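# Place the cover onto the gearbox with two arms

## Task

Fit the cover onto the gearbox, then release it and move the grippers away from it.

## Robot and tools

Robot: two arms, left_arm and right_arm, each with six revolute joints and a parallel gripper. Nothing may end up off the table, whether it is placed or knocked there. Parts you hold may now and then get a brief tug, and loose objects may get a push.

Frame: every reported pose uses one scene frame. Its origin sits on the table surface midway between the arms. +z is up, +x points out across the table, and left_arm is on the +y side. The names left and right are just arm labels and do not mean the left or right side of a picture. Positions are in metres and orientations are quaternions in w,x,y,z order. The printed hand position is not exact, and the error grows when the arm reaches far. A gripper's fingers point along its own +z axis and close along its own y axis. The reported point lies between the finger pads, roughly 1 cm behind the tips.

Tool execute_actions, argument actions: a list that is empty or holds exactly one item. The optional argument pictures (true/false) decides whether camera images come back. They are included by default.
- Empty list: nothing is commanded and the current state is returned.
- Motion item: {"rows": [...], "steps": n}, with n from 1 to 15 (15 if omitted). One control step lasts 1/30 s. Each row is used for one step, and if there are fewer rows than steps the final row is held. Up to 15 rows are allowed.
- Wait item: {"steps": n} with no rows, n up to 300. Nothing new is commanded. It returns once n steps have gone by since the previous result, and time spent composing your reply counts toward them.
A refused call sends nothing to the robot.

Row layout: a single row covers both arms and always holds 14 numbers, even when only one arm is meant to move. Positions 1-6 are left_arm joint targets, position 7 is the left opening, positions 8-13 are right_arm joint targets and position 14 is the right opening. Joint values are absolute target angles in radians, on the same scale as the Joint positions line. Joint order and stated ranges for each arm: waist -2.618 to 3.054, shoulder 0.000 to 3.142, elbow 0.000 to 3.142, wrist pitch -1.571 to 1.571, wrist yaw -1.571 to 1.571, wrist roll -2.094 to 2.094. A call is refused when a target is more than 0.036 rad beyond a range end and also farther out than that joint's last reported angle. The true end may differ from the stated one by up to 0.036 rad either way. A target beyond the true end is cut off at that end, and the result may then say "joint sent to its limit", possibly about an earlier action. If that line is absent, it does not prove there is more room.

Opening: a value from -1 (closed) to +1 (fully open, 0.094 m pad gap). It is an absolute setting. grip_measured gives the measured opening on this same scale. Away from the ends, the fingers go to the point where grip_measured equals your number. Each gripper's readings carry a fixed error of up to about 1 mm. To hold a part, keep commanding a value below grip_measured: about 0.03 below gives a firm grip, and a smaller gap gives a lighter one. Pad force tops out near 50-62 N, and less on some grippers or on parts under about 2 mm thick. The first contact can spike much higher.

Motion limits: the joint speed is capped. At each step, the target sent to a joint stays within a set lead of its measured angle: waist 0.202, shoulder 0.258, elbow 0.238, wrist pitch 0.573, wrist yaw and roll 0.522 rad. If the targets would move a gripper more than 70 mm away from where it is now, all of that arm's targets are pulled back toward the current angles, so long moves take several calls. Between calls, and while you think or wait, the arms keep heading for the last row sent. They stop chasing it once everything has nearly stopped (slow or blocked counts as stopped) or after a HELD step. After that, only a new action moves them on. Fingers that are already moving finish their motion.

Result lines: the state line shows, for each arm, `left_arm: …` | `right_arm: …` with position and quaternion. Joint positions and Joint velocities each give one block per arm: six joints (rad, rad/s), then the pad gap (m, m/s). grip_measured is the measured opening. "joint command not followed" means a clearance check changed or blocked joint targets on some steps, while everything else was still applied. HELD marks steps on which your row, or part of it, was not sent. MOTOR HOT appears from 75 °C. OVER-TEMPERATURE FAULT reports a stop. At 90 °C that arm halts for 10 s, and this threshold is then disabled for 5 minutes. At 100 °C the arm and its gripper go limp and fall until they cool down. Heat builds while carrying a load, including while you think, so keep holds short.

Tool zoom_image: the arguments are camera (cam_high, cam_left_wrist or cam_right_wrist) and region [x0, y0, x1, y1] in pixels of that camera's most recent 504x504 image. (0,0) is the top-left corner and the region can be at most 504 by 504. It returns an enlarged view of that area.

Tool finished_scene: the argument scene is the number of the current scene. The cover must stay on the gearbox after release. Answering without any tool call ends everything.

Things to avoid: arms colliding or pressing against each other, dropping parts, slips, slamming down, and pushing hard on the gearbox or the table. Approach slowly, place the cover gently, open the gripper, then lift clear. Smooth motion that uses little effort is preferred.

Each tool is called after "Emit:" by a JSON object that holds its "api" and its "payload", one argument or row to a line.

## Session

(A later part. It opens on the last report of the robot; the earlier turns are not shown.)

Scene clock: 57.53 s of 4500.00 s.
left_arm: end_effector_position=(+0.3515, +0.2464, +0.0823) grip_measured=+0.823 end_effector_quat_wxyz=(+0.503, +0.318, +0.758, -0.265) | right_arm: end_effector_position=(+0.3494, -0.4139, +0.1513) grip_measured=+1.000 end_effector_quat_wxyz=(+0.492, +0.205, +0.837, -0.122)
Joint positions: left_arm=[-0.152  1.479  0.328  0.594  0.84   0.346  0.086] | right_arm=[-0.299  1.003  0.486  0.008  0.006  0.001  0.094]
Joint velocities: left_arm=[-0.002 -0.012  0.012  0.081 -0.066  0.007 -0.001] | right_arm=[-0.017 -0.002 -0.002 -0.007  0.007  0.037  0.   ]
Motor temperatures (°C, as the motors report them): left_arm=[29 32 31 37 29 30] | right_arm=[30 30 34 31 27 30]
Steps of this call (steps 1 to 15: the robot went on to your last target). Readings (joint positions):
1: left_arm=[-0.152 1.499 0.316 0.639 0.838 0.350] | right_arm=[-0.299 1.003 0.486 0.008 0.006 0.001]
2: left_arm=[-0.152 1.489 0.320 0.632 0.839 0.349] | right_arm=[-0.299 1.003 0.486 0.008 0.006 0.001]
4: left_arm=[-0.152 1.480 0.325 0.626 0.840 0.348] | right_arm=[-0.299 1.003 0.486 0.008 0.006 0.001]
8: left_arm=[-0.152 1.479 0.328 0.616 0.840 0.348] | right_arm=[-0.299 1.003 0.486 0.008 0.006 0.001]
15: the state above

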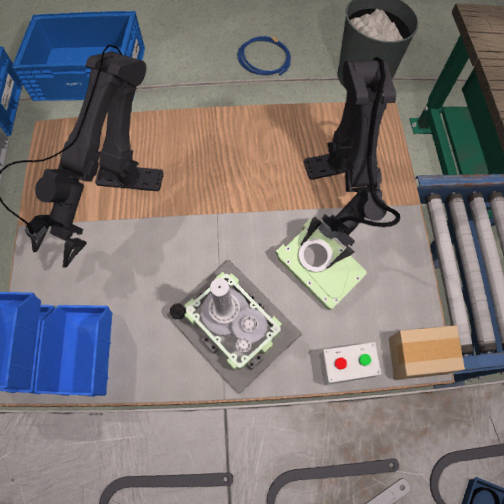

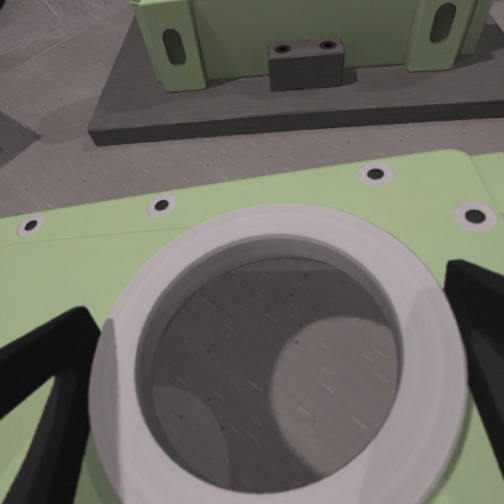

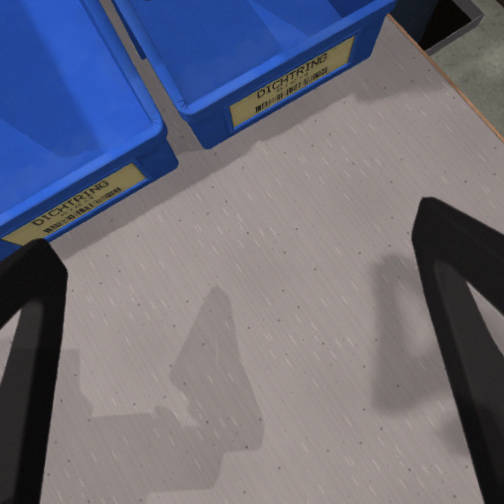

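Emit:
{"api": "execute_actions", "payload": {
  "actions": [
    {"rows":[[-0.15,1.42,0.40,0.79,0.915,0.37,0.78,-0.3,1.0,0.5,0,0,0,1],[-0.15,1.415,0.415,0.80,0.92,0.38,0.78,-0.3,1.0,0.5,0,0,0,1],[-0.15,1.408,0.43,0.79,0.925,0.385,0.78,-0.3,1.0,0.5,0,0,0,1],[-0.15,1.40,0.448,0.77,0.93,0.39,0.78,-0.3,1.0,0.5,0,0,0,1],[-0.15,1.391,0.466,0.745,0.93,0.39,0.78,-0.3,1.0,0.5,0,0,0,1],[-0.15,1.382,0.485,0.717,0.93,0.39,0.78,-0.3,1.0,0.5,0,0,0,1],[-0.15,1.373,0.503,0.69,0.93,0.39,0.78,-0.3,1.0,0.5,0,0,0,1],[-0.15,1.364,0.522,0.662,0.93,0.39,0.78,-0.3,1.0,0.5,0,0,0,1],[-0.15,1.355,0.54,0.634,0.93,0.39,0.78,-0.3,1.0,0.5,0,0,0,1],[-0.15,1.346,0.559,0.606,0.93,0.39,0.78,-0.3,1.0,0.5,0,0,0,1],[-0.15,1.337,0.577,0.579,0.93,0.39,0.78,-0.3,1.0,0.5,0,0,0,1],[-0.15,1.328,0.596,0.551,0.93,0.39,0.78,-0.3,1.0,0.5,0,0,0,1],[-0.15,1.319,0.614,0.523,0.93,0.39,0.78,-0.3,1.0,0.5,0,0,0,1],[-0.15,1.31,0.633,0.495,0.93,0.39,0.78,-0.3,1.0,0.5,0,0,0,1],[-0.15,1.30,0.651,0.467,0.93,0.39,0.78,-0.3,1.0,0.5,0,0,0,1]]}
  ],
  "pictures": false
}}

Emit:
{"api": "execute_actions", "payload": {
  "actions": [
    {"rows":[[-0.15,1.292,0.67,0.44,0.93,0.39,0.78,-0.3,1.0,0.5,0,0,0,1],[-0.15,1.283,0.688,0.412,0.93,0.39,0.78,-0.3,1.0,0.5,0,0,0,1],[-0.15,1.274,0.707,0.384,0.93,0.39,0.78,-0.3,1.0,0.5,0,0,0,1],[-0.15,1.265,0.725,0.356,0.93,0.39,0.78,-0.3,1.0,0.5,0,0,0,1],[-0.15,1.256,0.744,0.328,0.93,0.39,0.78,-0.3,1.0,0.5,0,0,0,1],[-0.15,1.247,0.762,0.30,0.93,0.39,0.78,-0.3,1.0,0.5,0,0,0,1],[-0.15,1.238,0.781,0.273,0.93,0.39,0.78,-0.3,1.0,0.5,0,0,0,1],[-0.15,1.229,0.80,0.245,0.93,0.39,0.78,-0.3,1.0,0.5,0,0,0,1],[-0.15,1.22,0.818,0.217,0.93,0.39,0.78,-0.3,1.0,0.5,0,0,0,1],[-0.15,1.211,0.837,0.19,0.93,0.39,0.78,-0.3,1.0,0.5,0,0,0,1],[-0.15,1.202,0.855,0.162,0.93,0.39,0.78,-0.3,1.0,0.5,0,0,0,1],[-0.15,1.193,0.874,0.134,0.93,0.39,0.78,-0.3,1.0,0.5,0,0,0,1],[-0.15,1.185,0.893,0.106,0.93,0.39,0.78,-0.3,1.0,0.5,0,0,0,1],[-0.15,1.177,0.912,0.078,0.93,0.39,0.78,-0.3,1.0,0.5,0,0,0,1],[-0.15,1.17,0.93,0.05,0.93,0.39,0.78,-0.3,1.0,0.5,0,0,0,1]]}
  ],
  "pictures": false
}}

Emit:
{"api": "execute_actions", "payload": {
  "actions": [
    {"steps":15}
  ]
}}

Scene clock: 62.43 s of 4500.00 s.
left_arm: end_effector_position=(+0.3771, +0.2474, +0.1205) grip_measured=+0.823 end_effector_quat_wxyz=(+0.508, +0.322, +0.755, -0.262) | right_arm: end_effector_position=(+0.3494, -0.4139, +0.1513) grip_measured=+1.000 end_effector_quat_wxyz=(+0.492, +0.205, +0.837, -0.122)
Joint positions: left_arm=[-0.152  1.422  0.491  0.383  0.84   0.354  0.086] | right_arm=[-0.299  1.003  0.486  0.008  0.006  0.001  0.094]
Joint velocities: left_arm=[ 0.002 -0.227  0.481 -0.725 -0.051  0.051 -0.   ] | right_arm=[ 0.002 -0.002  0.002 -0.051  0.051 -0.007  0.   ]
Motor temperatures (°C, as the motors report them): left_arm=[29 33 33 40 30 30] | right_arm=[30 30 34 32 27 30]
Steps of this call (steps 1 to 15: the robot went on to your last target; steps 16 to 90: nothing new was sent; then 1.40 s passed at rest; steps 91 to 105: all 15 steps of this action). Readings (joint positions):
91: left_arm=[-0.152 1.479 0.328 0.593 0.840 0.346] | right_arm=[-0.299 1.003 0.486 0.008 0.006 0.001]
92: left_arm=[-0.152 1.479 0.330 0.593 0.840 0.346] | right_arm=[-0.299 1.003 0.486 0.008 0.006 0.001]
94: left_arm=[-0.152 1.479 0.339 0.585 0.841 0.348] | right_arm=[-0.299 1.003 0.486 0.008 0.006 0.001]
98: left_arm=[-0.152 1.469 0.384 0.530 0.841 0.351] | right_arm=[-0.299 1.003 0.486 0.008 0.006 0.001]
105: the state above

Scene clock: 62.93 s of 4500.00 s.
left_arm: end_effector_position=(+0.3891, +0.2494, +0.1811) grip_measured=+0.823 end_effector_quat_wxyz=(+0.491, +0.314, +0.768, -0.264) | right_arm: end_effector_position=(+0.3494, -0.4139, +0.1513) grip_measured=+1.000 end_effector_quat_wxyz=(+0.492, +0.205, +0.837, -0.122)
Joint positions: left_arm=[-0.152  1.316  0.726 -0.002  0.828  0.354  0.086] | right_arm=[-0.299  1.003  0.486  0.008  0.006  0.001  0.094]
Joint velocities: left_arm=[-0.017 -0.164  0.437 -0.813 -0.139 -0.007 -0.   ] | right_arm=[ 0.007  0.007 -0.012 -0.007 -0.037  0.007  0.   ]
Motor temperatures (°C, as the motors report them): left_arm=[29 33 33 40 30 30] | right_arm=[30 30 34 32 27 30]
Steps of this call (steps 1 to 15: all 15 steps of this action). Readings (joint positions):
1: left_arm=[-0.152 1.414 0.507 0.360 0.840 0.354] | right_arm=[-0.299 1.003 0.486 0.008 0.006 0.001]
2: left_arm=[-0.152 1.407 0.523 0.336 0.840 0.354] | right_arm=[-0.299 1.003 0.486 0.008 0.006 0.001]
4: left_arm=[-0.152 1.392 0.555 0.287 0.839 0.354] | right_arm=[-0.299 1.003 0.486 0.008 0.006 0.001]
8: left_arm=[-0.152 1.363 0.619 0.184 0.836 0.354] | right_arm=[-0.299 1.003 0.486 0.008 0.006 0.001]
15: the state above

Scene clock: 63.43 s of 4500.00 s.
left_arm: end_effector_position=(+0.3858, +0.2493, +0.2160) grip_measured=+0.823 end_effector_quat_wxyz=(+0.496, +0.315, +0.766, -0.262) | right_arm: end_effector_position=(+0.3494, -0.4139, +0.1513) grip_measured=+1.000 end_effector_quat_wxyz=(+0.492, +0.205, +0.837, -0.122)
Joint positions: left_arm=[-0.152  1.257  0.822 -0.146  0.827  0.354  0.086] | right_arm=[-0.299  1.003  0.486  0.008  0.006  0.001  0.094]
Joint velocities: left_arm=[ 0.007 -0.046  0.032 -0.007 -0.022  0.007 -0.   ] | right_arm=[-0.017 -0.007  0.007 -0.051 -0.037 -0.022  0.   ]
Motor temperatures (°C, as the motors report them): left_arm=[29 33 33 41 30 30] | right_arm=[30 30 34 32 27 30]
Steps of this call (steps 1 to 15: the robot went on to your last target). Readings (joint positions):
1: left_arm=[-0.152 1.310 0.740 -0.026 0.826 0.354] | right_arm=[-0.299 1.003 0.486 0.008 0.006 0.001]
2: left_arm=[-0.152 1.304 0.753 -0.048 0.826 0.354] | right_arm=[-0.299 1.003 0.486 0.008 0.006 0.001]
4: left_arm=[-0.152 1.292 0.774 -0.082 0.825 0.354] | right_arm=[-0.299 1.003 0.486 0.008 0.006 0.001]
8: left_arm=[-0.152 1.273 0.801 -0.123 0.825 0.354] | right_arm=[-0.299 1.003 0.486 0.008 0.006 0.001]
15: the state above

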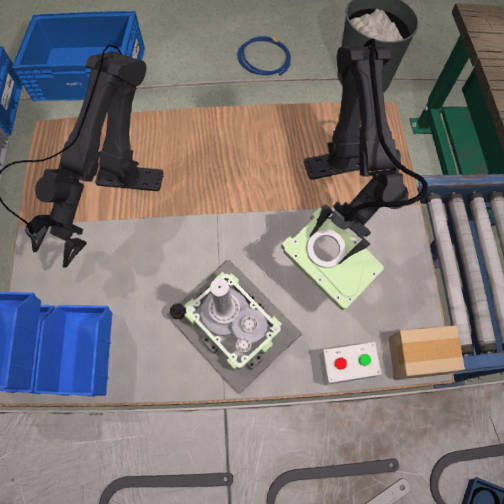

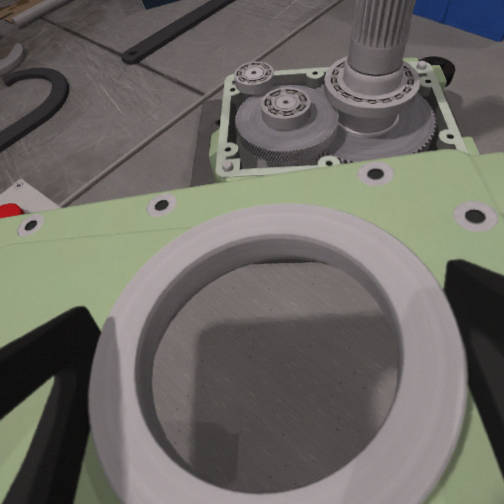

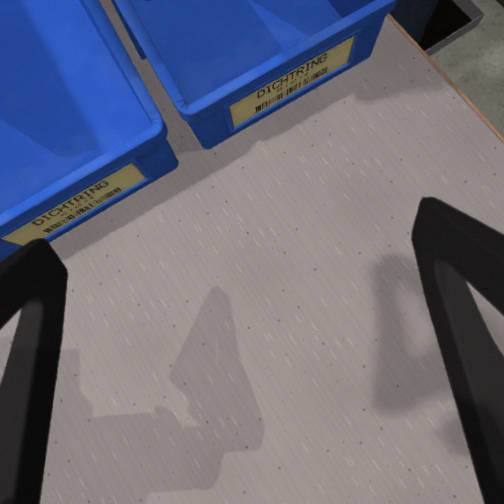

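Emit:
{"api": "execute_actions", "payload": {
  "actions": [
    {"rows":[[-0.17,1.177,0.947,0.08,0.91,0.38,0.78,-0.3,1.0,0.5,0,0,0,1],[-0.19,1.184,0.965,0.09,0.89,0.37,0.78,-0.3,1.0,0.5,0,0,0,1],[-0.21,1.191,0.982,0.1,0.87,0.36,0.78,-0.3,1.0,0.5,0,0,0,1],[-0.235,1.198,1.0,0.1,0.85,0.35,0.78,-0.3,1.0,0.5,0,0,0,1],[-0.255,1.205,1.017,0.1,0.83,0.34,0.78,-0.3,1.0,0.5,0,0,0,1],[-0.275,1.212,1.034,0.1,0.81,0.33,0.78,-0.3,1.0,0.5,0,0,0,1],[-0.30,1.219,1.051,0.1,0.79,0.32,0.78,-0.3,1.0,0.5,0,0,0,1],[-0.32,1.226,1.069,0.1,0.77,0.31,0.78,-0.3,1.0,0.5,0,0,0,1],[-0.34,1.233,1.086,0.1,0.75,0.30,0.78,-0.3,1.0,0.5,0,0,0,1],[-0.36,1.24,1.103,0.1,0.73,0.29,0.78,-0.3,1.0,0.5,0,0,0,1],[-0.385,1.247,1.12,0.1,0.705,0.28,0.78,-0.3,1.0,0.5,0,0,0,1],[-0.405,1.254,1.138,0.1,0.685,0.27,0.78,-0.3,1.0,0.5,0,0,0,1],[-0.425,1.261,1.155,0.1,0.665,0.26,0.78,-0.3,1.0,0.5,0,0,0,1],[-0.45,1.268,1.172,0.1,0.645,0.25,0.78,-0.3,1.0,0.5,0,0,0,1],[-0.47,1.275,1.19,0.1,0.62,0.24,0.78,-0.3,1.0,0.5,0,0,0,1]]}
  ],
  "pictures": false
}}

Emit:
{"api": "execute_actions", "payload": {
  "actions": [
    {"steps":20}
  ],
  "pictures": false
}}

Scene clock: 65.63 s of 4500.00 s.
left_arm: end_effector_position=(+0.3939, +0.1946, +0.2314) grip_measured=+0.823 end_effector_quat_wxyz=(+0.471, +0.340, +0.771, -0.260) | right_arm: end_effector_position=(+0.3494, -0.4139, +0.1513) grip_measured=+1.000 end_effector_quat_wxyz=(+0.492, +0.205, +0.837, -0.122)
Joint positions: left_arm=[-0.357  1.319  0.958 -0.205  0.67   0.287  0.086] | right_arm=[-0.299  1.003  0.486  0.008  0.006  0.001  0.094]
Joint velocities: left_arm=[-0.535  0.237  0.33  -0.139 -0.388 -0.256  0.001] | right_arm=[ 0.017 -0.012 -0.002  0.037 -0.007  0.022  0.   ]
Motor temperatures (°C, as the motors report them): left_arm=[29 33 35 42 30 30] | right_arm=[30 30 34 32 27 30]
Steps of this call (steps 1 to 15: the robot went on to your last target; steps 16 to 51: nothing new was sent; steps 52 to 66: all 15 steps of this action). Readings (joint positions):
52: left_arm=[-0.152 1.254 0.826 -0.152 0.831 0.355] | right_arm=[-0.299 1.003 0.486 0.008 0.006 0.001]
53: left_arm=[-0.154 1.254 0.828 -0.154 0.828 0.355] | right_arm=[-0.299 1.003 0.486 0.008 0.006 0.001]
55: left_arm=[-0.168 1.254 0.836 -0.161 0.807 0.350] | right_arm=[-0.299 1.003 0.486 0.008 0.006 0.001]
59: left_arm=[-0.226 1.267 0.874 -0.176 0.760 0.332] | right_arm=[-0.299 1.003 0.486 0.008 0.006 0.001]
66: the state above

Scene clock: 66.30 s of 4500.00 s.
left_arm: end_effector_position=(+0.3976, +0.1733, +0.2299) grip_measured=+0.823 end_effector_quat_wxyz=(+0.450, +0.330, +0.791, -0.253) | right_arm: end_effector_position=(+0.3494, -0.4139, +0.1513) grip_measured=+1.000 end_effector_quat_wxyz=(+0.492, +0.205, +0.837, -0.122)
Joint positions: left_arm=[-0.448  1.358  1.02  -0.248  0.564  0.224  0.086] | right_arm=[-0.299  1.003  0.486  0.008  0.006  0.001  0.094]
Joint velocities: left_arm=[-0.012  0.012  0.012 -0.022 -0.095 -0.037  0.   ] | right_arm=[-0.027  0.017 -0.002  0.007 -0.007  0.007  0.   ]
Motor temperatures (°C, as the motors report them): left_arm=[29 33 35 42 30 30] | right_arm=[30 30 34 32 27 30]
Steps of this call (steps 1 to 20: the robot went on to your last target). Readings (joint positions):
1: left_arm=[-0.375 1.326 0.970 -0.209 0.656 0.280] | right_arm=[-0.299 1.003 0.486 0.008 0.006 0.001]
2: left_arm=[-0.391 1.333 0.979 -0.213 0.646 0.274] | right_arm=[-0.299 1.003 0.486 0.008 0.006 0.001]
4: left_arm=[-0.416 1.344 0.994 -0.219 0.631 0.263] | right_arm=[-0.299 1.003 0.486 0.008 0.006 0.001]
8: left_arm=[-0.441 1.353 1.010 -0.229 0.608 0.247] | right_arm=[-0.299 1.003 0.486 0.008 0.006 0.001]
20: the state above

Emit:
{"api": "execute_actions", "payload": {
  "actions": [
    {"rows":[[-0.46,1.32,1.085,-0.10,0.60,0.23,0.78,-0.3,1.0,0.5,0,0,0,1],[-0.47,1.316,1.078,-0.09,0.59,0.225,0.78,-0.3,1.0,0.5,0,0,0,1],[-0.48,1.312,1.071,-0.08,0.58,0.22,0.78,-0.3,1.0,0.5,0,0,0,1],[-0.49,1.308,1.064,-0.07,0.57,0.215,0.78,-0.3,1.0,0.5,0,0,0,1],[-0.50,1.304,1.057,-0.06,0.56,0.21,0.78,-0.3,1.0,0.5,0,0,0,1],[-0.512,1.30,1.05,-0.05,0.55,0.205,0.78,-0.3,1.0,0.5,0,0,0,1],[-0.524,1.296,1.043,-0.04,0.54,0.20,0.78,-0.3,1.0,0.5,0,0,0,1],[-0.536,1.292,1.036,-0.03,0.53,0.195,0.78,-0.3,1.0,0.5,0,0,0,1],[-0.548,1.288,1.029,-0.02,0.52,0.19,0.78,-0.3,1.0,0.5,0,0,0,1],[-0.56,1.284,1.022,-0.01,0.51,0.185,0.78,-0.3,1.0,0.5,0,0,0,1],[-0.572,1.28,1.015,0,0.50,0.18,0.78,-0.3,1.0,0.5,0,0,0,1],[-0.584,1.276,1.008,0.01,0.49,0.175,0.78,-0.3,1.0,0.5,0,0,0,1],[-0.596,1.272,1.001,0.02,0.48,0.17,0.78,-0.3,1.0,0.5,0,0,0,1],[-0.608,1.268,0.994,0.03,0.47,0.165,0.78,-0.3,1.0,0.5,0,0,0,1],[-0.62,1.264,0.987,0.04,0.46,0.16,0.78,-0.3,1.0,0.5,0,0,0,1]]}
  ],
  "pictures": false
}}

Emit:
{"api": "execute_actions", "payload": {
  "actions": [
    {"steps":10}
  ],
  "pictures": false
}}

Scene clock: 70.93 s of 4500.00 s.
left_arm: end_effector_position=(+0.3736, +0.1366, +0.2122) grip_measured=+0.823 end_effector_quat_wxyz=(+0.430, +0.346, +0.793, -0.257) | right_arm: end_effector_position=(+0.3494, -0.4139, +0.1513) grip_measured=+1.000 end_effector_quat_wxyz=(+0.492, +0.205, +0.837, -0.122)
Joint positions: left_arm=[-0.591  1.345  0.964 -0.211  0.469  0.169  0.086] | right_arm=[-0.299  1.003  0.486  0.008  0.006  0.001  0.094]
Joint velocities: left_arm=[-0.369 -0.134 -0.227  0.139 -0.212 -0.212  0.002] | right_arm=[-0.017  0.012  0.002 -0.022  0.066 -0.11   0.   ]
Motor temperatures (°C, as the motors report them): left_arm=[29 34 37 45 30 30] | right_arm=[30 30 34 32 27 30]
Steps of this call (steps 1 to 30: the robot went on to your last target; steps 31 to 90: nothing new was sent; then 1.13 s passed at rest; steps 91 to 105: all 15 steps of this action). Readings (joint positions):
91: left_arm=[-0.448 1.361 1.020 -0.268 0.545 0.216] | right_arm=[-0.299 1.003 0.486 0.008 0.006 0.001]
92: left_arm=[-0.449 1.361 1.020 -0.268 0.544 0.215] | right_arm=[-0.299 1.003 0.486 0.008 0.006 0.001]
94: left_arm=[-0.458 1.361 1.020 -0.268 0.537 0.213] | right_arm=[-0.299 1.003 0.486 0.008 0.006 0.001]
98: left_arm=[-0.501 1.361 1.015 -0.258 0.515 0.200] | right_arm=[-0.299 1.003 0.486 0.008 0.006 0.001]
105: the state above

Scene clock: 71.27 s of 4500.00 s.
left_arm: end_effector_position=(+0.3699, +0.1324, +0.2086) grip_measured=+0.823 end_effector_quat_wxyz=(+0.428, +0.343, +0.797, -0.254) | right_arm: end_effector_position=(+0.3494, -0.4139, +0.1513) grip_measured=+1.000 end_effector_quat_wxyz=(+0.492, +0.205, +0.837, -0.122)
Joint positions: left_arm=[-0.615  1.339  0.948 -0.2    0.44   0.15   0.086] | right_arm=[-0.299  1.003  0.486  0.008  0.006  0.001  0.094]
Joint velocities: left_arm=[ 0.012 -0.002  0.012  0.037 -0.051 -0.037 -0.002] | right_arm=[-0.007  0.007 -0.012 -0.051  0.022  0.095  0.   ]
Motor temperatures (°C, as the motors report them): left_arm=[29 34 37 45 30 30] | right_arm=[30 30 34 32 27 30]
Steps of this call (steps 1 to 10: the robot went on to your last target). Readings (joint positions):
1: left_arm=[-0.601 1.342 0.957 -0.208 0.463 0.165] | right_arm=[-0.299 1.003 0.486 0.008 0.006 0.001]
2: left_arm=[-0.608 1.340 0.953 -0.206 0.461 0.161] | right_arm=[-0.299 1.003 0.486 0.008 0.006 0.001]
4: left_arm=[-0.615 1.339 0.949 -0.206 0.460 0.156] | right_arm=[-0.299 1.003 0.486 0.008 0.006 0.001]
8: left_arm=[-0.615 1.339 0.948 -0.203 0.446 0.151] | right_arm=[-0.299 1.003 0.486 0.008 0.006 0.001]
10: the state above

Emit:
{"api": "execute_actions", "payload": {
  "actions": [
    {"rows":[[-0.63,1.315,0.98,0.04,0.45,0.16,0.78,-0.2,1.0,0.5,0,0,0,0.2],[-0.642,1.315,0.98,0.05,0.44,0.16,0.78,-0.1,1.0,0.5,0,0,0,0.2],[-0.654,1.315,0.98,0.06,0.43,0.16,0.78,0,1.0,0.5,0,0,0,0.2],[-0.666,1.315,0.98,0.07,0.42,0.16,0.78,0.07,1.0,0.5,0,0,0,0.2],[-0.678,1.315,0.98,0.08,0.41,0.16,0.78,0.14,1.0,0.5,0,0,0,0.2],[-0.69,1.315,0.98,0.09,0.40,0.16,0.78,0.21,1.0,0.5,0,0,0,0.2],[-0.702,1.315,0.98,0.10,0.39,0.16,0.78,0.28,1.0,0.5,0,0,0,0.2],[-0.714,1.315,0.98,0.11,0.38,0.16,0.78,0.35,1.0,0.5,0,0,0,0.2],[-0.726,1.315,0.98,0.12,0.37,0.16,0.78,0.42,1.0,0.5,0,0,0,0.2],[-0.738,1.315,0.98,0.13,0.36,0.16,0.78,0.5,1.0,0.5,0,0,0,0.2],[-0.75,1.315,0.98,0.14,0.35,0.16,0.78,0.5,1.0,0.5,0,0,0,0.2],[-0.762,1.315,0.98,0.15,0.34,0.16,0.78,0.5,1.0,0.5,0,0,0,0.2],[-0.774,1.315,0.98,0.16,0.33,0.16,0.78,0.5,1.0,0.5,0,0,0,0.2],[-0.786,1.315,0.98,0.17,0.32,0.16,0.78,0.5,1.0,0.5,0,0,0,0.2],[-0.79,1.315,0.98,0.18,0.31,0.16,0.78,0.5,1.0,0.5,0,0,0,0.2]]}
  ],
  "pictures": false
}}

Emit:
{"api": "execute_actions", "payload": {
  "actions": [
    {"steps":20}
  ]
}}

Scene clock: 73.23 s of 4500.00 s.
left_arm: end_effector_position=(+0.3571, +0.0881, +0.2152) grip_measured=+0.823 end_effector_quat_wxyz=(+0.453, +0.380, +0.767, -0.248) | right_arm: end_effector_position=(+0.3689, -0.1497, +0.1512) grip_measured=+0.202 end_effector_quat_wxyz=(+0.499, -0.140, +0.851, +0.086)
Joint positions: left_arm=[-0.766  1.363  0.948 -0.103  0.338  0.146  0.086] | right_arm=[ 0.498  1.003  0.486  0.008 -0.012  0.001  0.056]
Joint velocities: left_arm=[-0.315 -0.022  0.007  0.227 -0.212 -0.022  0.   ] | right_arm=[ 0.007 -0.012  0.002 -0.022 -0.007 -0.095 -0.   ]
Motor temperatures (°C, as the motors report them): left_arm=[29 34 37 47 30 30] | right_arm=[30 30 34 32 27 30]
Steps of this call (steps 1 to 30: the robot went on to your last target; steps 31 to 44: nothing new was sent; steps 45 to 59: all 15 steps of this action). Readings (joint positions):
45: left_arm=[-0.615 1.341 0.948 -0.191 0.435 0.148] | right_arm=[-0.286 1.003 0.486 0.008 0.012 0.001]
46: left_arm=[-0.618 1.343 0.948 -0.187 0.432 0.148] | right_arm=[-0.242 1.003 0.486 0.008 0.021 0.001]
48: left_arm=[-0.631 1.351 0.948 -0.176 0.415 0.147] | right_arm=[-0.102 1.003 0.486 0.008 0.019 0.001]
52: left_arm=[-0.679 1.362 0.948 -0.154 0.383 0.147] | right_arm=[0.195 1.003 0.486 0.008 0.009 0.001]
59: the state above

Scene clock: 73.90 s of 4500.00 s.
left_arm: end_effector_position=(+0.3604, +0.0830, +0.2233) grip_measured=+0.823 end_effector_quat_wxyz=(+0.473, +0.379, +0.758, -0.241) | right_arm: end_effector_position=(+0.3692, -0.1506, +0.1512) grip_measured=+0.202 end_effector_quat_wxyz=(+0.500, -0.138, +0.851, +0.084)
Joint positions: left_arm=[-0.786  1.363  0.948 -0.06   0.303  0.146  0.086] | right_arm=[ 0.498  1.003  0.486  0.008 -0.006  0.001  0.056]
Joint velocities: left_arm=[ 0.012  0.002 -0.002 -0.007  0.051 -0.095  0.   ] | right_arm=[ 0.002 -0.012 -0.007 -0.022 -0.051  0.066  0.   ]
Motor temperatures (°C, as the motors report them): left_arm=[29 34 37 48 30 30] | right_arm=[30 30 34 32 27 30]
Steps of this call (steps 1 to 20: the robot went on to your last target). Readings (joint positions):
1: left_arm=[-0.774 1.363 0.948 -0.095 0.334 0.146] | right_arm=[0.498 1.003 0.486 0.008 -0.010 0.001]
2: left_arm=[-0.781 1.363 0.948 -0.088 0.331 0.146] | right_arm=[0.498 1.003 0.486 0.008 -0.010 0.001]
4: left_arm=[-0.785 1.363 0.948 -0.076 0.327 0.146] | right_arm=[0.498 1.003 0.486 0.008 -0.009 0.001]
8: left_arm=[-0.786 1.363 0.948 -0.062 0.313 0.146] | right_arm=[0.498 1.003 0.486 0.008 -0.007 0.001]
20: the state above

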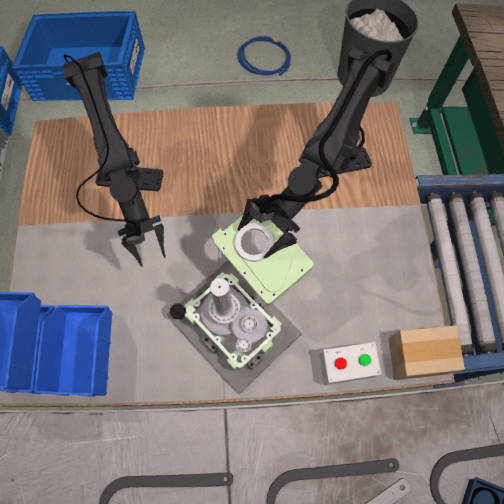

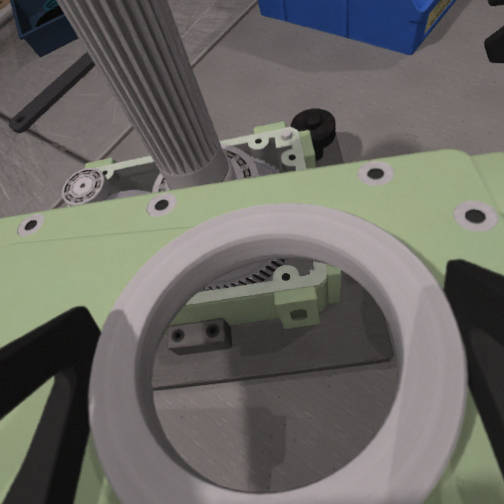

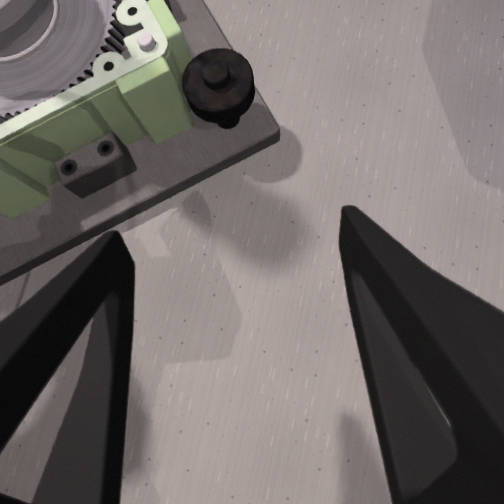

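Emit:
{"api": "execute_actions", "payload": {
  "actions": [
    {"rows":[[-0.79,1.315,0.98,0.18,0.31,0.16,0.78,0.55,1.05,0.7,-0.4,0.14,0.32,0.2],[-0.79,1.315,0.98,0.18,0.31,0.16,0.78,0.6,1.08,0.8,-0.42,0.14,0.32,0.2],[-0.79,1.315,0.98,0.18,0.31,0.16,0.78,0.65,1.10,0.84,-0.43,0.14,0.32,0.2],[-0.79,1.315,0.98,0.18,0.31,0.16,0.78,0.65,1.10,0.84,-0.43,0.14,0.32,0.2],[-0.79,1.315,0.98,0.18,0.31,0.16,0.78,0.7,1.10,0.84,-0.43,0.14,0.32,0.2],[-0.79,1.315,0.98,0.18,0.31,0.16,0.78,0.75,1.10,0.84,-0.43,0.14,0.32,0.2],[-0.79,1.315,0.98,0.18,0.31,0.16,0.78,0.8,1.10,0.84,-0.43,0.14,0.32,0.2],[-0.79,1.315,0.98,0.18,0.31,0.16,0.78,0.85,1.10,0.84,-0.43,0.14,0.32,0.2],[-0.79,1.315,0.98,0.18,0.31,0.16,0.78,0.9,1.10,0.84,-0.43,0.14,0.32,0.2],[-0.79,1.315,0.98,0.18,0.31,0.16,0.78,0.95,1.10,0.84,-0.43,0.14,0.32,0.2],[-0.79,1.315,0.98,0.18,0.31,0.16,0.78,1.0,1.10,0.84,-0.43,0.145,0.32,0.2]]}
  ],
  "pictures": false
}}

Emit:
{"api": "execute_actions", "payload": {
  "actions": [
    {"steps":15}
  ]
}}

Scene clock: 77.00 s of 4500.00 s.
left_arm: end_effector_position=(+0.3604, +0.0830, +0.2233) grip_measured=+0.823 end_effector_quat_wxyz=(+0.473, +0.379, +0.758, -0.241) | right_arm: end_effector_position=(+0.3001, -0.0202, +0.1912) grip_measured=+0.202 end_effector_quat_wxyz=(+0.397, -0.205, +0.876, +0.184)
Joint positions: left_arm=[-0.786  1.363  0.948 -0.06   0.303  0.146  0.086] | right_arm=[ 0.999  1.099  0.824 -0.397  0.123  0.303  0.056]
Joint velocities: left_arm=[-0.007  0.002  0.007 -0.095 -0.022 -0.022 -0.   ] | right_arm=[ 0.022 -0.012  0.002 -0.183  0.081  0.081 -0.001]
Motor temperatures (°C, as the motors report them): left_arm=[29 35 37 51 30 30] | right_arm=[30 30 34 32 27 30]
Steps of this call (steps 1 to 15: the robot went on to your last target; steps 16 to 78: nothing new was sent; steps 79 to 93: all 15 steps of this action). Readings (joint positions):
79: left_arm=[-0.786 1.363 0.948 -0.060 0.303 0.146] | right_arm=[0.506 1.008 0.515 -0.056 0.016 0.047]
80: left_arm=[-0.786 1.363 0.948 -0.060 0.303 0.146] | right_arm=[0.527 1.029 0.571 -0.153 0.045 0.102]
82: left_arm=[-0.786 1.363 0.948 -0.060 0.303 0.146] | right_arm=[0.598 1.081 0.700 -0.269 0.080 0.180]
86: left_arm=[-0.786 1.363 0.948 -0.060 0.303 0.146] | right_arm=[0.758 1.099 0.822 -0.318 0.117 0.260]
93: the state above

Scene clock: 77.50 s of 4500.00 s.
left_arm: end_effector_position=(+0.3604, +0.0830, +0.2233) grip_measured=+0.823 end_effector_quat_wxyz=(+0.473, +0.379, +0.758, -0.241) | right_arm: end_effector_position=(+0.2991, -0.0245, +0.1870) grip_measured=+0.202 end_effector_quat_wxyz=(+0.390, -0.198, +0.882, +0.176)
Joint positions: left_arm=[-0.786  1.363  0.948 -0.06   0.303  0.146  0.086] | right_arm=[ 0.999  1.099  0.824 -0.42   0.136  0.315  0.056]
Joint velocities: left_arm=[-0.007 -0.012  0.002  0.007 -0.007 -0.007  0.001] | right_arm=[-0.002 -0.007 -0.017  0.007 -0.037  0.007  0.001]
Motor temperatures (°C, as the motors report them): left_arm=[29 35 38 51 30 30] | right_arm=[30 30 34 32 27 30]
Steps of this call (steps 1 to 15: the robot went on to your last target). Readings (joint positions):
1: left_arm=[-0.786 1.363 0.948 -0.060 0.303 0.146] | right_arm=[0.999 1.099 0.824 -0.402 0.126 0.305]
2: left_arm=[-0.786 1.363 0.948 -0.060 0.303 0.146] | right_arm=[0.999 1.099 0.824 -0.406 0.128 0.307]
4: left_arm=[-0.786 1.363 0.948 -0.060 0.303 0.146] | right_arm=[0.999 1.099 0.824 -0.412 0.131 0.310]
8: left_arm=[-0.786 1.363 0.948 -0.060 0.303 0.146] | right_arm=[0.999 1.099 0.824 -0.418 0.135 0.314]
15: the state above

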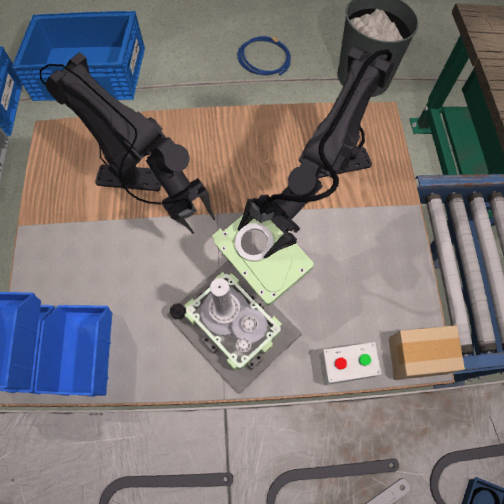

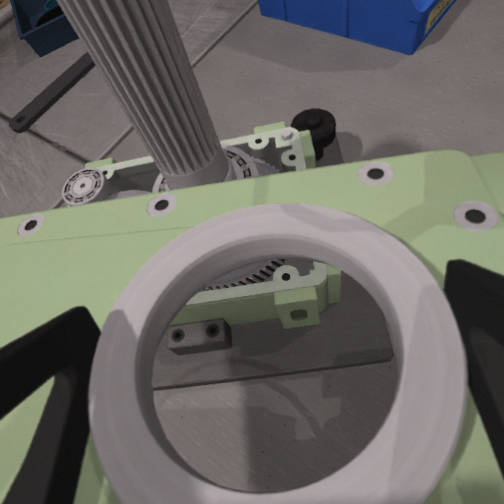

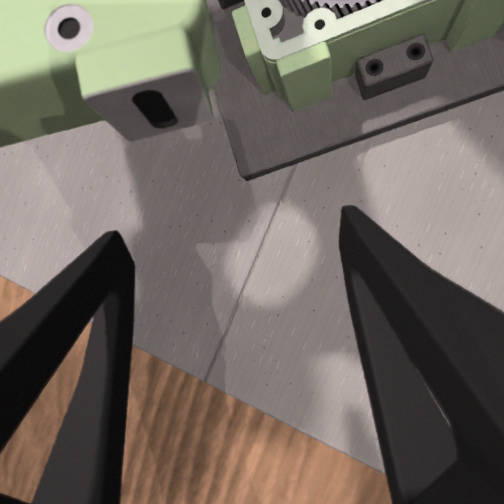

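Emit:
{"api": "execute_actions", "payload": {
  "actions": [
    {"rows":[[-0.79,1.315,0.98,0.16,0.31,0.16,0.78,1.04,1.10,0.84,-0.42,0.17,0.35,0.2],[-0.79,1.315,0.98,0.16,0.31,0.16,0.78,1.075,1.10,0.84,-0.42,0.19,0.355,0.2],[-0.79,1.315,0.98,0.16,0.31,0.16,0.78,1.075,1.11,0.845,-0.42,0.19,0.355,0.2],[-0.79,1.315,0.98,0.16,0.31,0.16,0.78,1.075,1.125,0.855,-0.41,0.19,0.355,0.2],[-0.79,1.315,0.98,0.16,0.31,0.16,0.78,1.075,1.14,0.865,-0.405,0.19,0.355,0.2],[-0.79,1.315,0.98,0.16,0.31,0.16,0.78,1.07,1.155,0.875,-0.40,0.19,0.355,0.2],[-0.79,1.315,0.98,0.16,0.31,0.16,0.78,1.07,1.17,0.885,-0.395,0.19,0.355,0.2],[-0.79,1.315,0.98,0.16,0.31,0.16,0.78,1.065,1.185,0.895,-0.39,0.19,0.355,0.2],[-0.79,1.315,0.98,0.16,0.31,0.16,0.78,1.065,1.20,0.905,-0.385,0.19,0.355,0.2],[-0.79,1.315,0.98,0.16,0.31,0.16,0.78,1.06,1.215,0.915,-0.38,0.19,0.355,0.2]]}
  ]
}}

Scene clock: 79.77 s of 4500.00 s.
left_arm: end_effector_position=(+0.3604, +0.0830, +0.2233) grip_measured=+0.823 end_effector_quat_wxyz=(+0.473, +0.379, +0.758, -0.241) | right_arm: end_effector_position=(+0.2997, +0.0016, +0.1756) grip_measured=+0.202 end_effector_quat_wxyz=(+0.375, -0.209, +0.888, +0.167)
Joint positions: left_arm=[-0.786  1.363  0.948 -0.06   0.303  0.146  0.086] | right_arm=[ 1.068  1.213  0.874 -0.401  0.178  0.349  0.056]
Joint velocities: left_arm=[ 0.007 -0.012 -0.012 -0.037  0.007 -0.037 -0.   ] | right_arm=[-0.027 -0.002 -0.002  0.037 -0.066  0.037  0.001]
Motor temperatures (°C, as the motors report them): left_arm=[29 35 38 53 30 30] | right_arm=[30 30 34 32 27 30]
Steps of this call (steps 1 to 15: the robot went on to your last target; steps 16 to 53: nothing new was sent; steps 54 to 68: all 15 steps of this action). Readings (joint positions):
54: left_arm=[-0.786 1.363 0.948 -0.060 0.303 0.146] | right_arm=[1.004 1.099 0.824 -0.420 0.142 0.320]
55: left_arm=[-0.786 1.363 0.948 -0.060 0.303 0.146] | right_arm=[1.019 1.099 0.824 -0.420 0.153 0.326]
57: left_arm=[-0.786 1.363 0.948 -0.060 0.303 0.146] | right_arm=[1.055 1.100 0.824 -0.420 0.161 0.335]
61: left_arm=[-0.786 1.363 0.948 -0.060 0.303 0.146] | right_arm=[1.068 1.145 0.840 -0.418 0.171 0.344]
68: the state above

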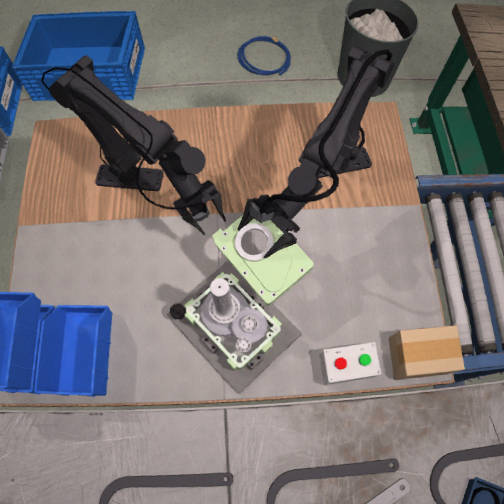

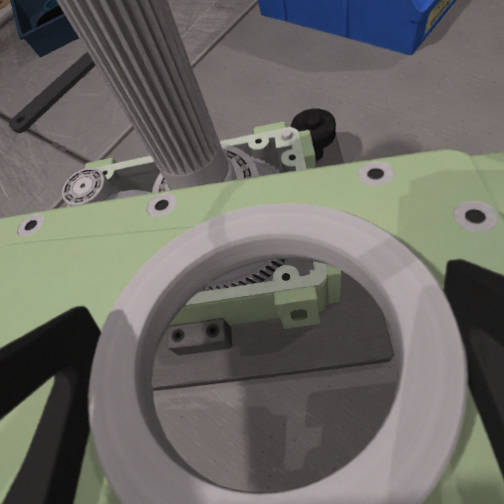

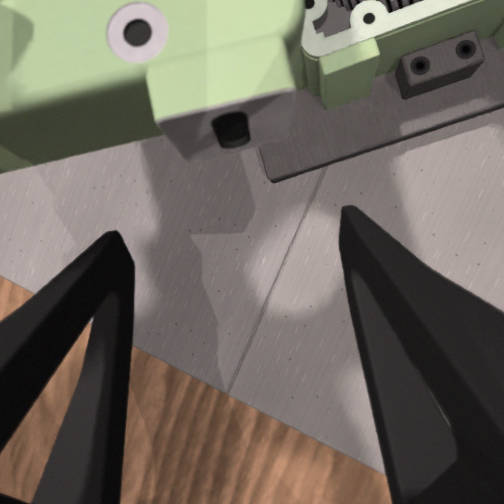

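Emit:
{"api": "execute_actions", "payload": {
  "actions": [
    {"rows":[[-0.79,1.315,0.98,0.16,0.31,0.16,0.78,1.06,1.21,0.93,-0.40,0.19,0.355,0.2],[-0.79,1.315,0.98,0.16,0.31,0.16,0.78,1.06,1.21,0.945,-0.41,0.19,0.355,0.2],[-0.79,1.315,0.98,0.16,0.31,0.16,0.78,1.06,1.21,0.96,-0.41,0.19,0.355,0.2],[-0.79,1.315,0.98,0.16,0.31,0.16,0.78,1.06,1.21,0.965,-0.41,0.19,0.355,0.2],[-0.79,1.315,0.98,0.16,0.31,0.16,0.78,1.055,1.22,0.97,-0.41,0.19,0.355,0.2],[-0.79,1.315,0.98,0.16,0.31,0.16,0.78,1.055,1.23,0.975,-0.41,0.19,0.355,0.2],[-0.79,1.315,0.98,0.16,0.31,0.16,0.78,1.055,1.24,0.98,-0.41,0.19,0.355,0.2],[-0.79,1.315,0.98,0.16,0.31,0.16,0.78,1.055,1.248,0.983,-0.41,0.19,0.355,0.2]]}
  ]
}}

Scene clock: 81.77 s of 4500.00 s.
left_arm: end_effector_position=(+0.3604, +0.0830, +0.2233) grip_measured=+0.823 end_effector_quat_wxyz=(+0.473, +0.379, +0.758, -0.241) | right_arm: end_effector_position=(+0.3108, +0.0110, +0.1970) grip_measured=+0.202 end_effector_quat_wxyz=(+0.390, -0.201, +0.881, +0.176)
Joint positions: left_arm=[-0.786  1.363  0.948 -0.06   0.303  0.146  0.086] | right_arm=[ 1.063  1.243  0.951 -0.409  0.182  0.351  0.056]
Joint velocities: left_arm=[-0.002  0.002  0.007 -0.022  0.022 -0.081 -0.001] | right_arm=[-0.007  0.012 -0.002 -0.007  0.022  0.051 -0.   ]
Motor temperatures (°C, as the motors report them): left_arm=[29 35 38 54 30 30] | right_arm=[30 30 35 32 27 30]
Steps of this call (steps 1 to 15: the robot went on to your last target; steps 16 to 45: nothing new was sent; steps 46 to 60: all 15 steps of this action). Readings (joint positions):
46: left_arm=[-0.786 1.363 0.948 -0.060 0.303 0.146] | right_arm=[1.068 1.213 0.878 -0.399 0.181 0.351]
47: left_arm=[-0.786 1.363 0.948 -0.060 0.303 0.146] | right_arm=[1.068 1.213 0.883 -0.404 0.181 0.351]
49: left_arm=[-0.786 1.363 0.948 -0.060 0.303 0.146] | right_arm=[1.068 1.213 0.903 -0.410 0.181 0.351]
53: left_arm=[-0.786 1.363 0.948 -0.060 0.303 0.146] | right_arm=[1.063 1.217 0.943 -0.410 0.181 0.351]
60: the state above

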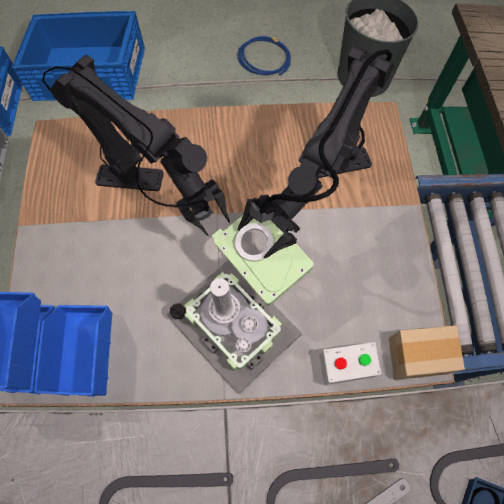

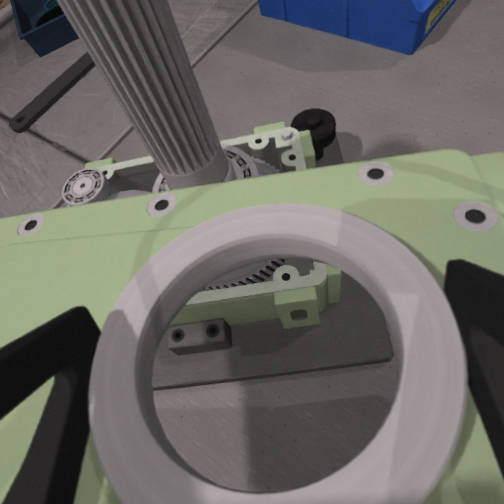

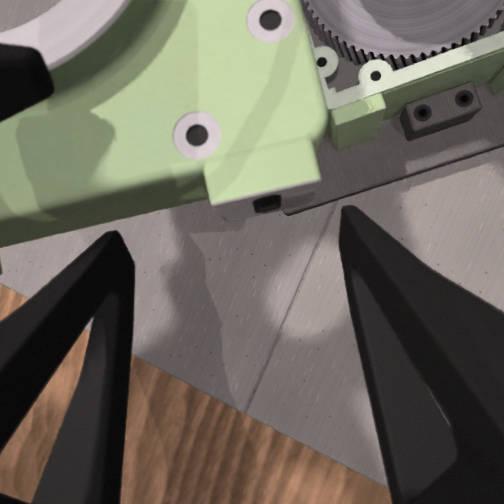

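Emit:
{"api": "execute_actions", "payload": {
  "actions": [
    {"rows":[[-0.79,1.315,0.98,0.15,0.31,0.16,0.78,1.035,1.255,0.99,-0.41,0.17,0.355,0.2],[-0.79,1.315,0.98,0.15,0.31,0.16,0.78,1.035,1.265,0.995,-0.40,0.17,0.355,0.2],[-0.79,1.315,0.98,0.15,0.31,0.16,0.78,1.035,1.28,1.005,-0.39,0.17,0.355,0.2]]}
  ]
}}

Scene clock: 83.80 s of 4500.00 s.
left_arm: end_effector_position=(+0.3604, +0.0830, +0.2233) grip_measured=+0.823 end_effector_quat_wxyz=(+0.473, +0.379, +0.758, -0.241) | right_arm: end_effector_position=(+0.3190, +0.0111, +0.1928) grip_measured=+0.202 end_effector_quat_wxyz=(+0.385, -0.195, +0.886, +0.172)
Joint positions: left_arm=[-0.786  1.363  0.948 -0.06   0.303  0.146  0.086] | right_arm=[ 1.042  1.275  0.966 -0.405  0.173  0.351  0.056]
Joint velocities: left_arm=[-0.017 -0.007 -0.002 -0.037 -0.022 -0.007 -0.001] | right_arm=[-0.002  0.002 -0.017 -0.007 -0.037  0.007 -0.   ]
Motor temperatures (°C, as the motors report them): left_arm=[29 35 38 55 30 30] | right_arm=[30 30 35 32 27 30]
Steps of this call (steps 1 to 15: the robot went on to your last target; steps 16 to 46: nothing new was sent; steps 47 to 61: all 15 steps of this action). Readings (joint positions):
47: left_arm=[-0.786 1.363 0.948 -0.060 0.303 0.146] | right_arm=[1.060 1.243 0.951 -0.409 0.179 0.351]
48: left_arm=[-0.786 1.363 0.948 -0.060 0.303 0.146] | right_arm=[1.055 1.244 0.951 -0.409 0.177 0.351]
50: left_arm=[-0.786 1.363 0.948 -0.060 0.303 0.146] | right_arm=[1.045 1.256 0.958 -0.409 0.176 0.351]
54: left_arm=[-0.786 1.363 0.948 -0.060 0.303 0.146] | right_arm=[1.042 1.274 0.966 -0.405 0.175 0.351]
61: the state above

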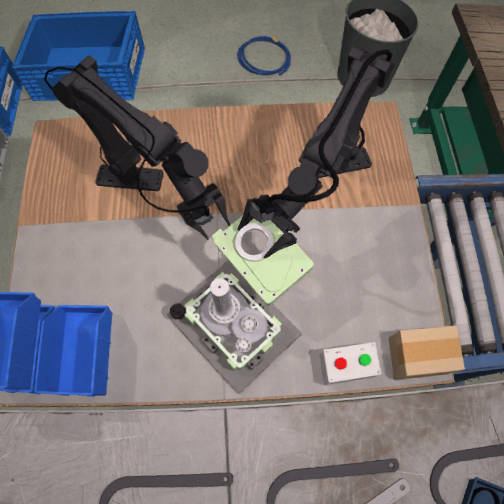

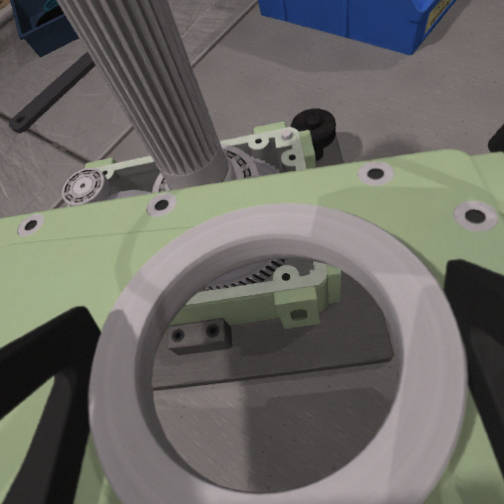

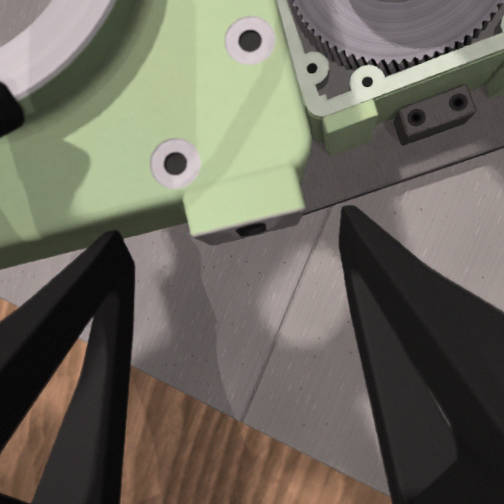

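Emit:
{"api": "execute_actions", "payload": {
  "actions": [
    {"rows":[[-0.79,1.315,0.98,0.15,0.31,0.16,0.78,1.035,1.29,1.015,-0.39,0.17,0.355,0.2],[-0.79,1.315,0.98,0.15,0.31,0.16,0.78,1.03,1.302,1.03,-0.39,0.17,0.355,0.0]]}
  ]
}}

Scene clock: 85.07 s of 4500.00 s.
left_arm: end_effector_position=(+0.3625, +0.0848, +0.2229) grip_measured=+0.823 end_effector_quat_wxyz=(+0.475, +0.375, +0.760, -0.234) | right_arm: end_effector_position=(+0.3227, +0.0141, +0.1945) grip_measured=+0.002 end_effector_quat_wxyz=(+0.384, -0.194, +0.886, +0.172)
Joint positions: left_arm=[-0.786  1.363  0.948 -0.06   0.288  0.145  0.086] | right_arm=[ 1.039  1.295  0.988 -0.409  0.17   0.351  0.047]
Joint velocities: left_arm=[-0.022  0.002 -0.022 -0.081 -0.007 -0.066 -0.   ] | right_arm=[ 0.002 -0.012  0.002 -0.037  0.007  0.022  0.   ]
Motor temperatures (°C, as the motors report them): left_arm=[29 35 38 56 30 30] | right_arm=[30 30 35 32 27 30]
Steps of this call (steps 1 to 15: the robot went on to your last target; steps 16 to 23: nothing new was sent; steps 24 to 38: all 15 steps of this action). Readings (joint positions):
24: left_arm=[-0.786 1.363 0.948 -0.060 0.303 0.146] | right_arm=[1.042 1.275 0.966 -0.405 0.173 0.351]
25: left_arm=[-0.786 1.363 0.948 -0.060 0.303 0.146] | right_arm=[1.041 1.277 0.969 -0.407 0.173 0.351]
27: left_arm=[-0.786 1.363 0.948 -0.060 0.298 0.145] | right_arm=[1.040 1.288 0.982 -0.409 0.171 0.351]
31: left_arm=[-0.786 1.363 0.948 -0.060 0.288 0.145] | right_arm=[1.039 1.295 0.988 -0.409 0.170 0.351]
38: the state above

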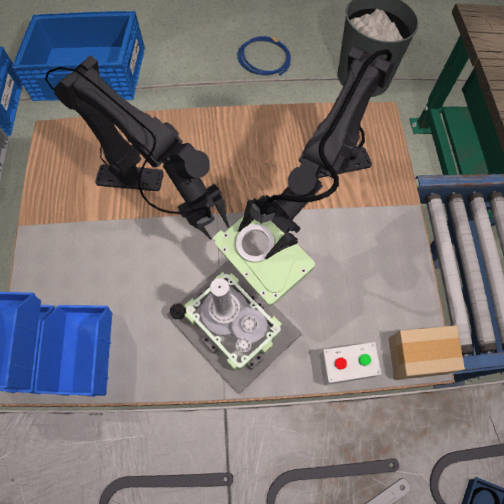

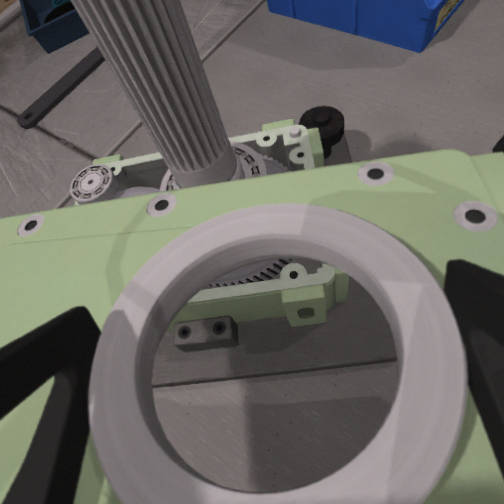

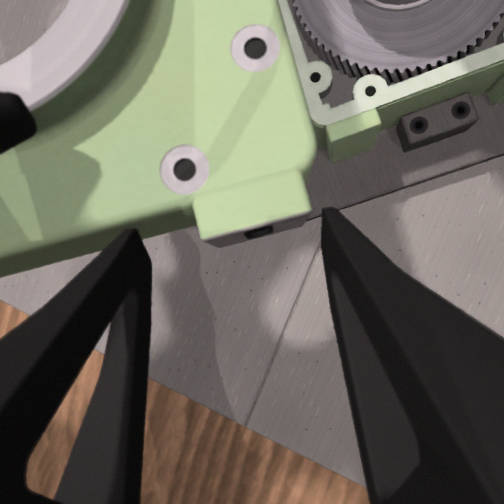

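Emit:
{"api": "execute_actions", "payload": {
  "actions": [
    {"rows":[[-0.79,1.315,0.98,0.15,0.31,0.16,0.78,1.02,1.302,1.03,-0.39,0.14,0.33,0.0],[-0.79,1.315,0.98,0.15,0.31,0.16,0.78,1.005,1.302,1.03,-0.39,0.12,0.32,0.0],[-0.79,1.315,0.98,0.15,0.31,0.16,0.78,0.99,1.302,1.03,-0.39,0.10,0.31,0.0],[-0.79,1.315,0.98,0.15,0.31,0.16,0.78,0.99,1.302,1.03,-0.39,0.10,0.31,0.0],[-0.79,1.315,0.98,0.15,0.31,0.16,0.78,0.99,1.302,1.03,-0.39,0.10,0.31,0.0],[-0.79,1.315,0.98,0.15,0.31,0.16,0.78,0.99,1.302,1.03,-0.39,0.10,0.31,0.0],[-0.79,1.315,0.98,0.15,0.31,0.16,0.78,0.99,1.302,1.03,-0.39,0.10,0.31,-0.1],[-0.79,1.315,0.98,0.15,0.31,0.16,0.78,0.99,1.302,1.03,-0.39,0.10,0.31,-0.2],[-0.79,1.315,0.98,0.15,0.31,0.16,0.78,0.99,1.302,1.03,-0.39,0.10,0.31,-0.3]]}
  ]
}}

Scene clock: 86.57 s of 4500.00 s.
left_arm: end_effector_position=(+0.3625, +0.0849, +0.2229) grip_measured=+0.823 end_effector_quat_wxyz=(+0.475, +0.375, +0.760, -0.234) | right_arm: end_effector_position=(+0.3265, +0.0111, +0.1936) grip_measured=-0.298 end_effector_quat_wxyz=(+0.376, -0.204, +0.886, +0.182)
Joint positions: left_arm=[-0.786  1.363  0.948 -0.06   0.287  0.145  0.086] | right_arm=[ 0.997  1.295  0.988 -0.409  0.108  0.318  0.033]
Joint velocities: left_arm=[ 0.007 -0.002 -0.022  0.037 -0.037  0.022  0.001] | right_arm=[-0.022  0.012 -0.007 -0.007 -0.007 -0.007 -0.001]
Motor temperatures (°C, as the motors report them): left_arm=[29 35 38 56 30 30] | right_arm=[30 30 35 32 27 30]
Steps of this call (steps 1 to 15: the robot went on to your last target; steps 16 to 30: nothing new was sent; steps 31 to 45: all 15 steps of this action). Readings (joint positions):
31: left_arm=[-0.786 1.363 0.948 -0.060 0.288 0.145] | right_arm=[1.037 1.295 0.988 -0.409 0.166 0.349]
32: left_arm=[-0.786 1.363 0.948 -0.060 0.288 0.145] | right_arm=[1.033 1.295 0.988 -0.409 0.157 0.344]
34: left_arm=[-0.786 1.363 0.948 -0.060 0.287 0.145] | right_arm=[1.013 1.295 0.988 -0.409 0.134 0.334]
38: left_arm=[-0.786 1.363 0.948 -0.060 0.284 0.145] | right_arm=[0.997 1.295 0.988 -0.409 0.116 0.323]
45: the state above

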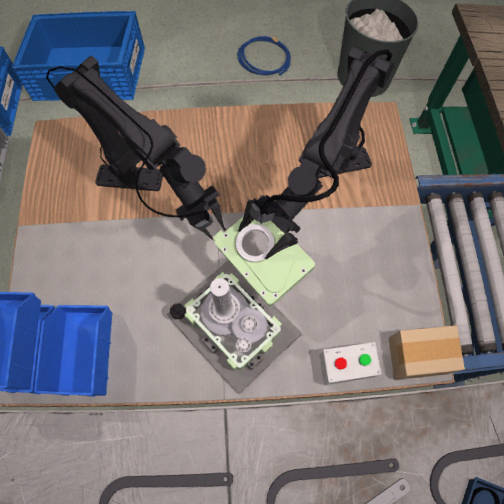

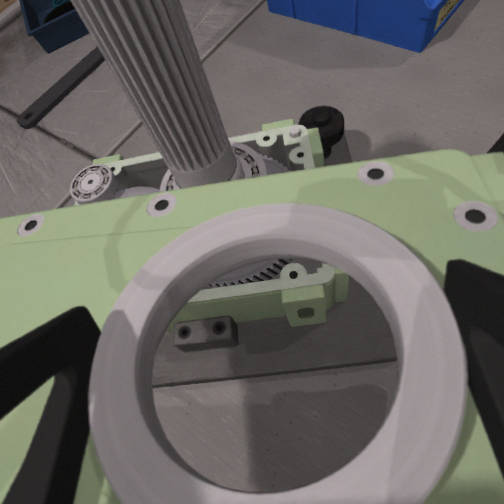

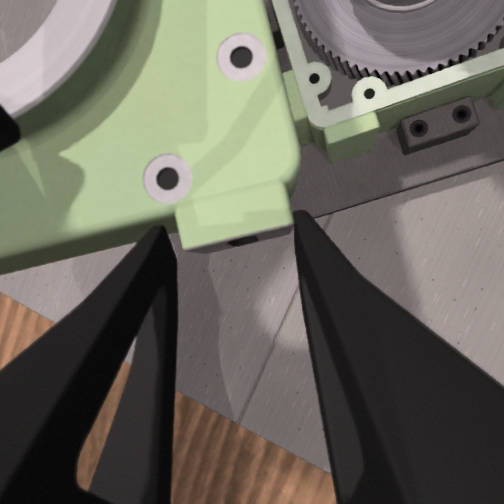

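Emit:
{"api": "execute_actions", "payload": {
  "actions": [
    {"rows":[[-0.79,1.315,0.98,0.15,0.31,0.16,0.78,0.99,1.31,1.035,-0.39,0.10,0.31,-0.36],[-0.79,1.315,0.98,0.15,0.31,0.16,0.78,0.99,1.31,1.035,-0.39,0.10,0.31,-0.42],[-0.79,1.315,0.98,0.15,0.31,0.16,0.78,0.99,1.31,1.035,-0.39,0.10,0.31,-0.48],[-0.79,1.315,0.98,0.15,0.31,0.16,0.78,0.99,1.31,1.035,-0.39,0.10,0.31,-0.55]]}
  ]
}}

Scene clock: 87.70 s of 4500.00 s.
left_arm: end_effector_position=(+0.3624, +0.0854, +0.2219) grip_measured=+0.823 end_effector_quat_wxyz=(+0.474, +0.375, +0.762, -0.233) | right_arm: end_effector_position=(+0.3277, +0.0102, +0.1916) grip_measured=-0.450 end_effector_quat_wxyz=(+0.374, -0.203, +0.887, +0.179)
Joint positions: left_arm=[-0.786  1.363  0.948 -0.064  0.285  0.145  0.086] | right_arm=[ 0.994  1.3    0.988 -0.409  0.109  0.317  0.026]
Joint velocities: left_arm=[ 0.002 -0.042 -0.017  0.051 -0.022 -0.037 -0.   ] | right_arm=[-0.012 -0.002  0.007 -0.051  0.095  0.022 -0.001]
Motor temperatures (°C, as the motors report them): left_arm=[29 36 38 57 30 30] | right_arm=[30 30 35 33 27 30]
Steps of this call (steps 1 to 15: the robot went on to your last target; steps 16 to 19: nothing new was sent; steps 20 to 34: all 15 steps of this action). Readings (joint positions):
20: left_arm=[-0.786 1.363 0.948 -0.060 0.287 0.145] | right_arm=[0.997 1.295 0.988 -0.409 0.110 0.317]
21: left_arm=[-0.786 1.363 0.948 -0.061 0.287 0.145] | right_arm=[0.995 1.295 0.988 -0.410 0.112 0.317]
23: left_arm=[-0.786 1.363 0.948 -0.062 0.286 0.145] | right_arm=[0.994 1.298 0.988 -0.409 0.110 0.317]
27: left_arm=[-0.786 1.363 0.948 -0.064 0.285 0.145] | right_arm=[0.994 1.300 0.988 -0.409 0.109 0.317]
34: the state above

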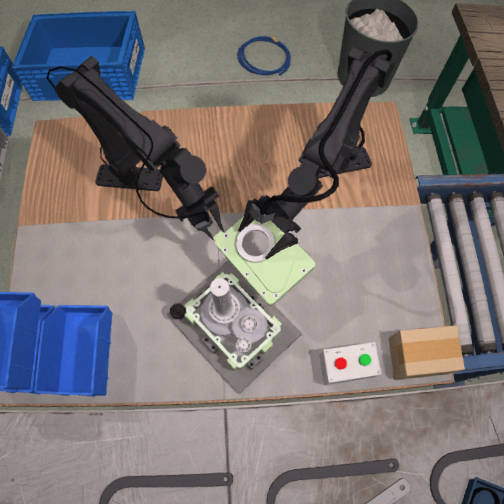

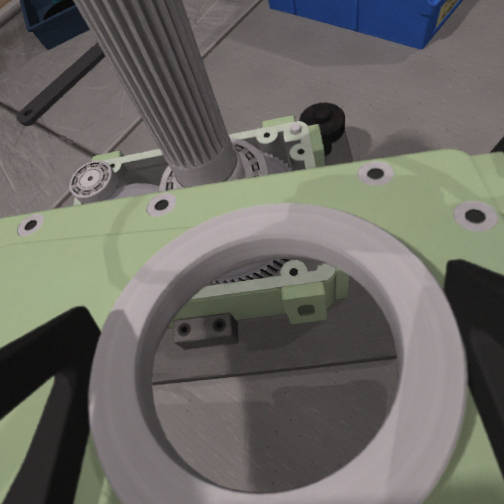

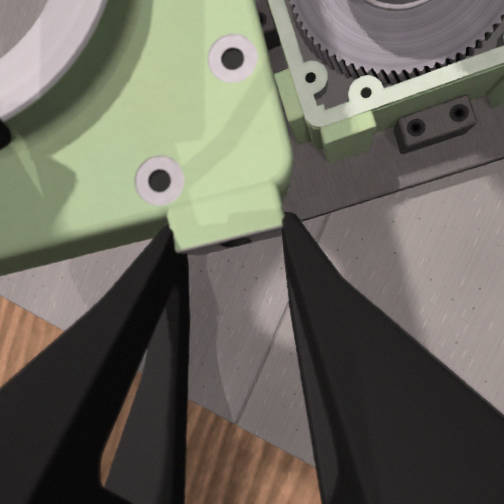

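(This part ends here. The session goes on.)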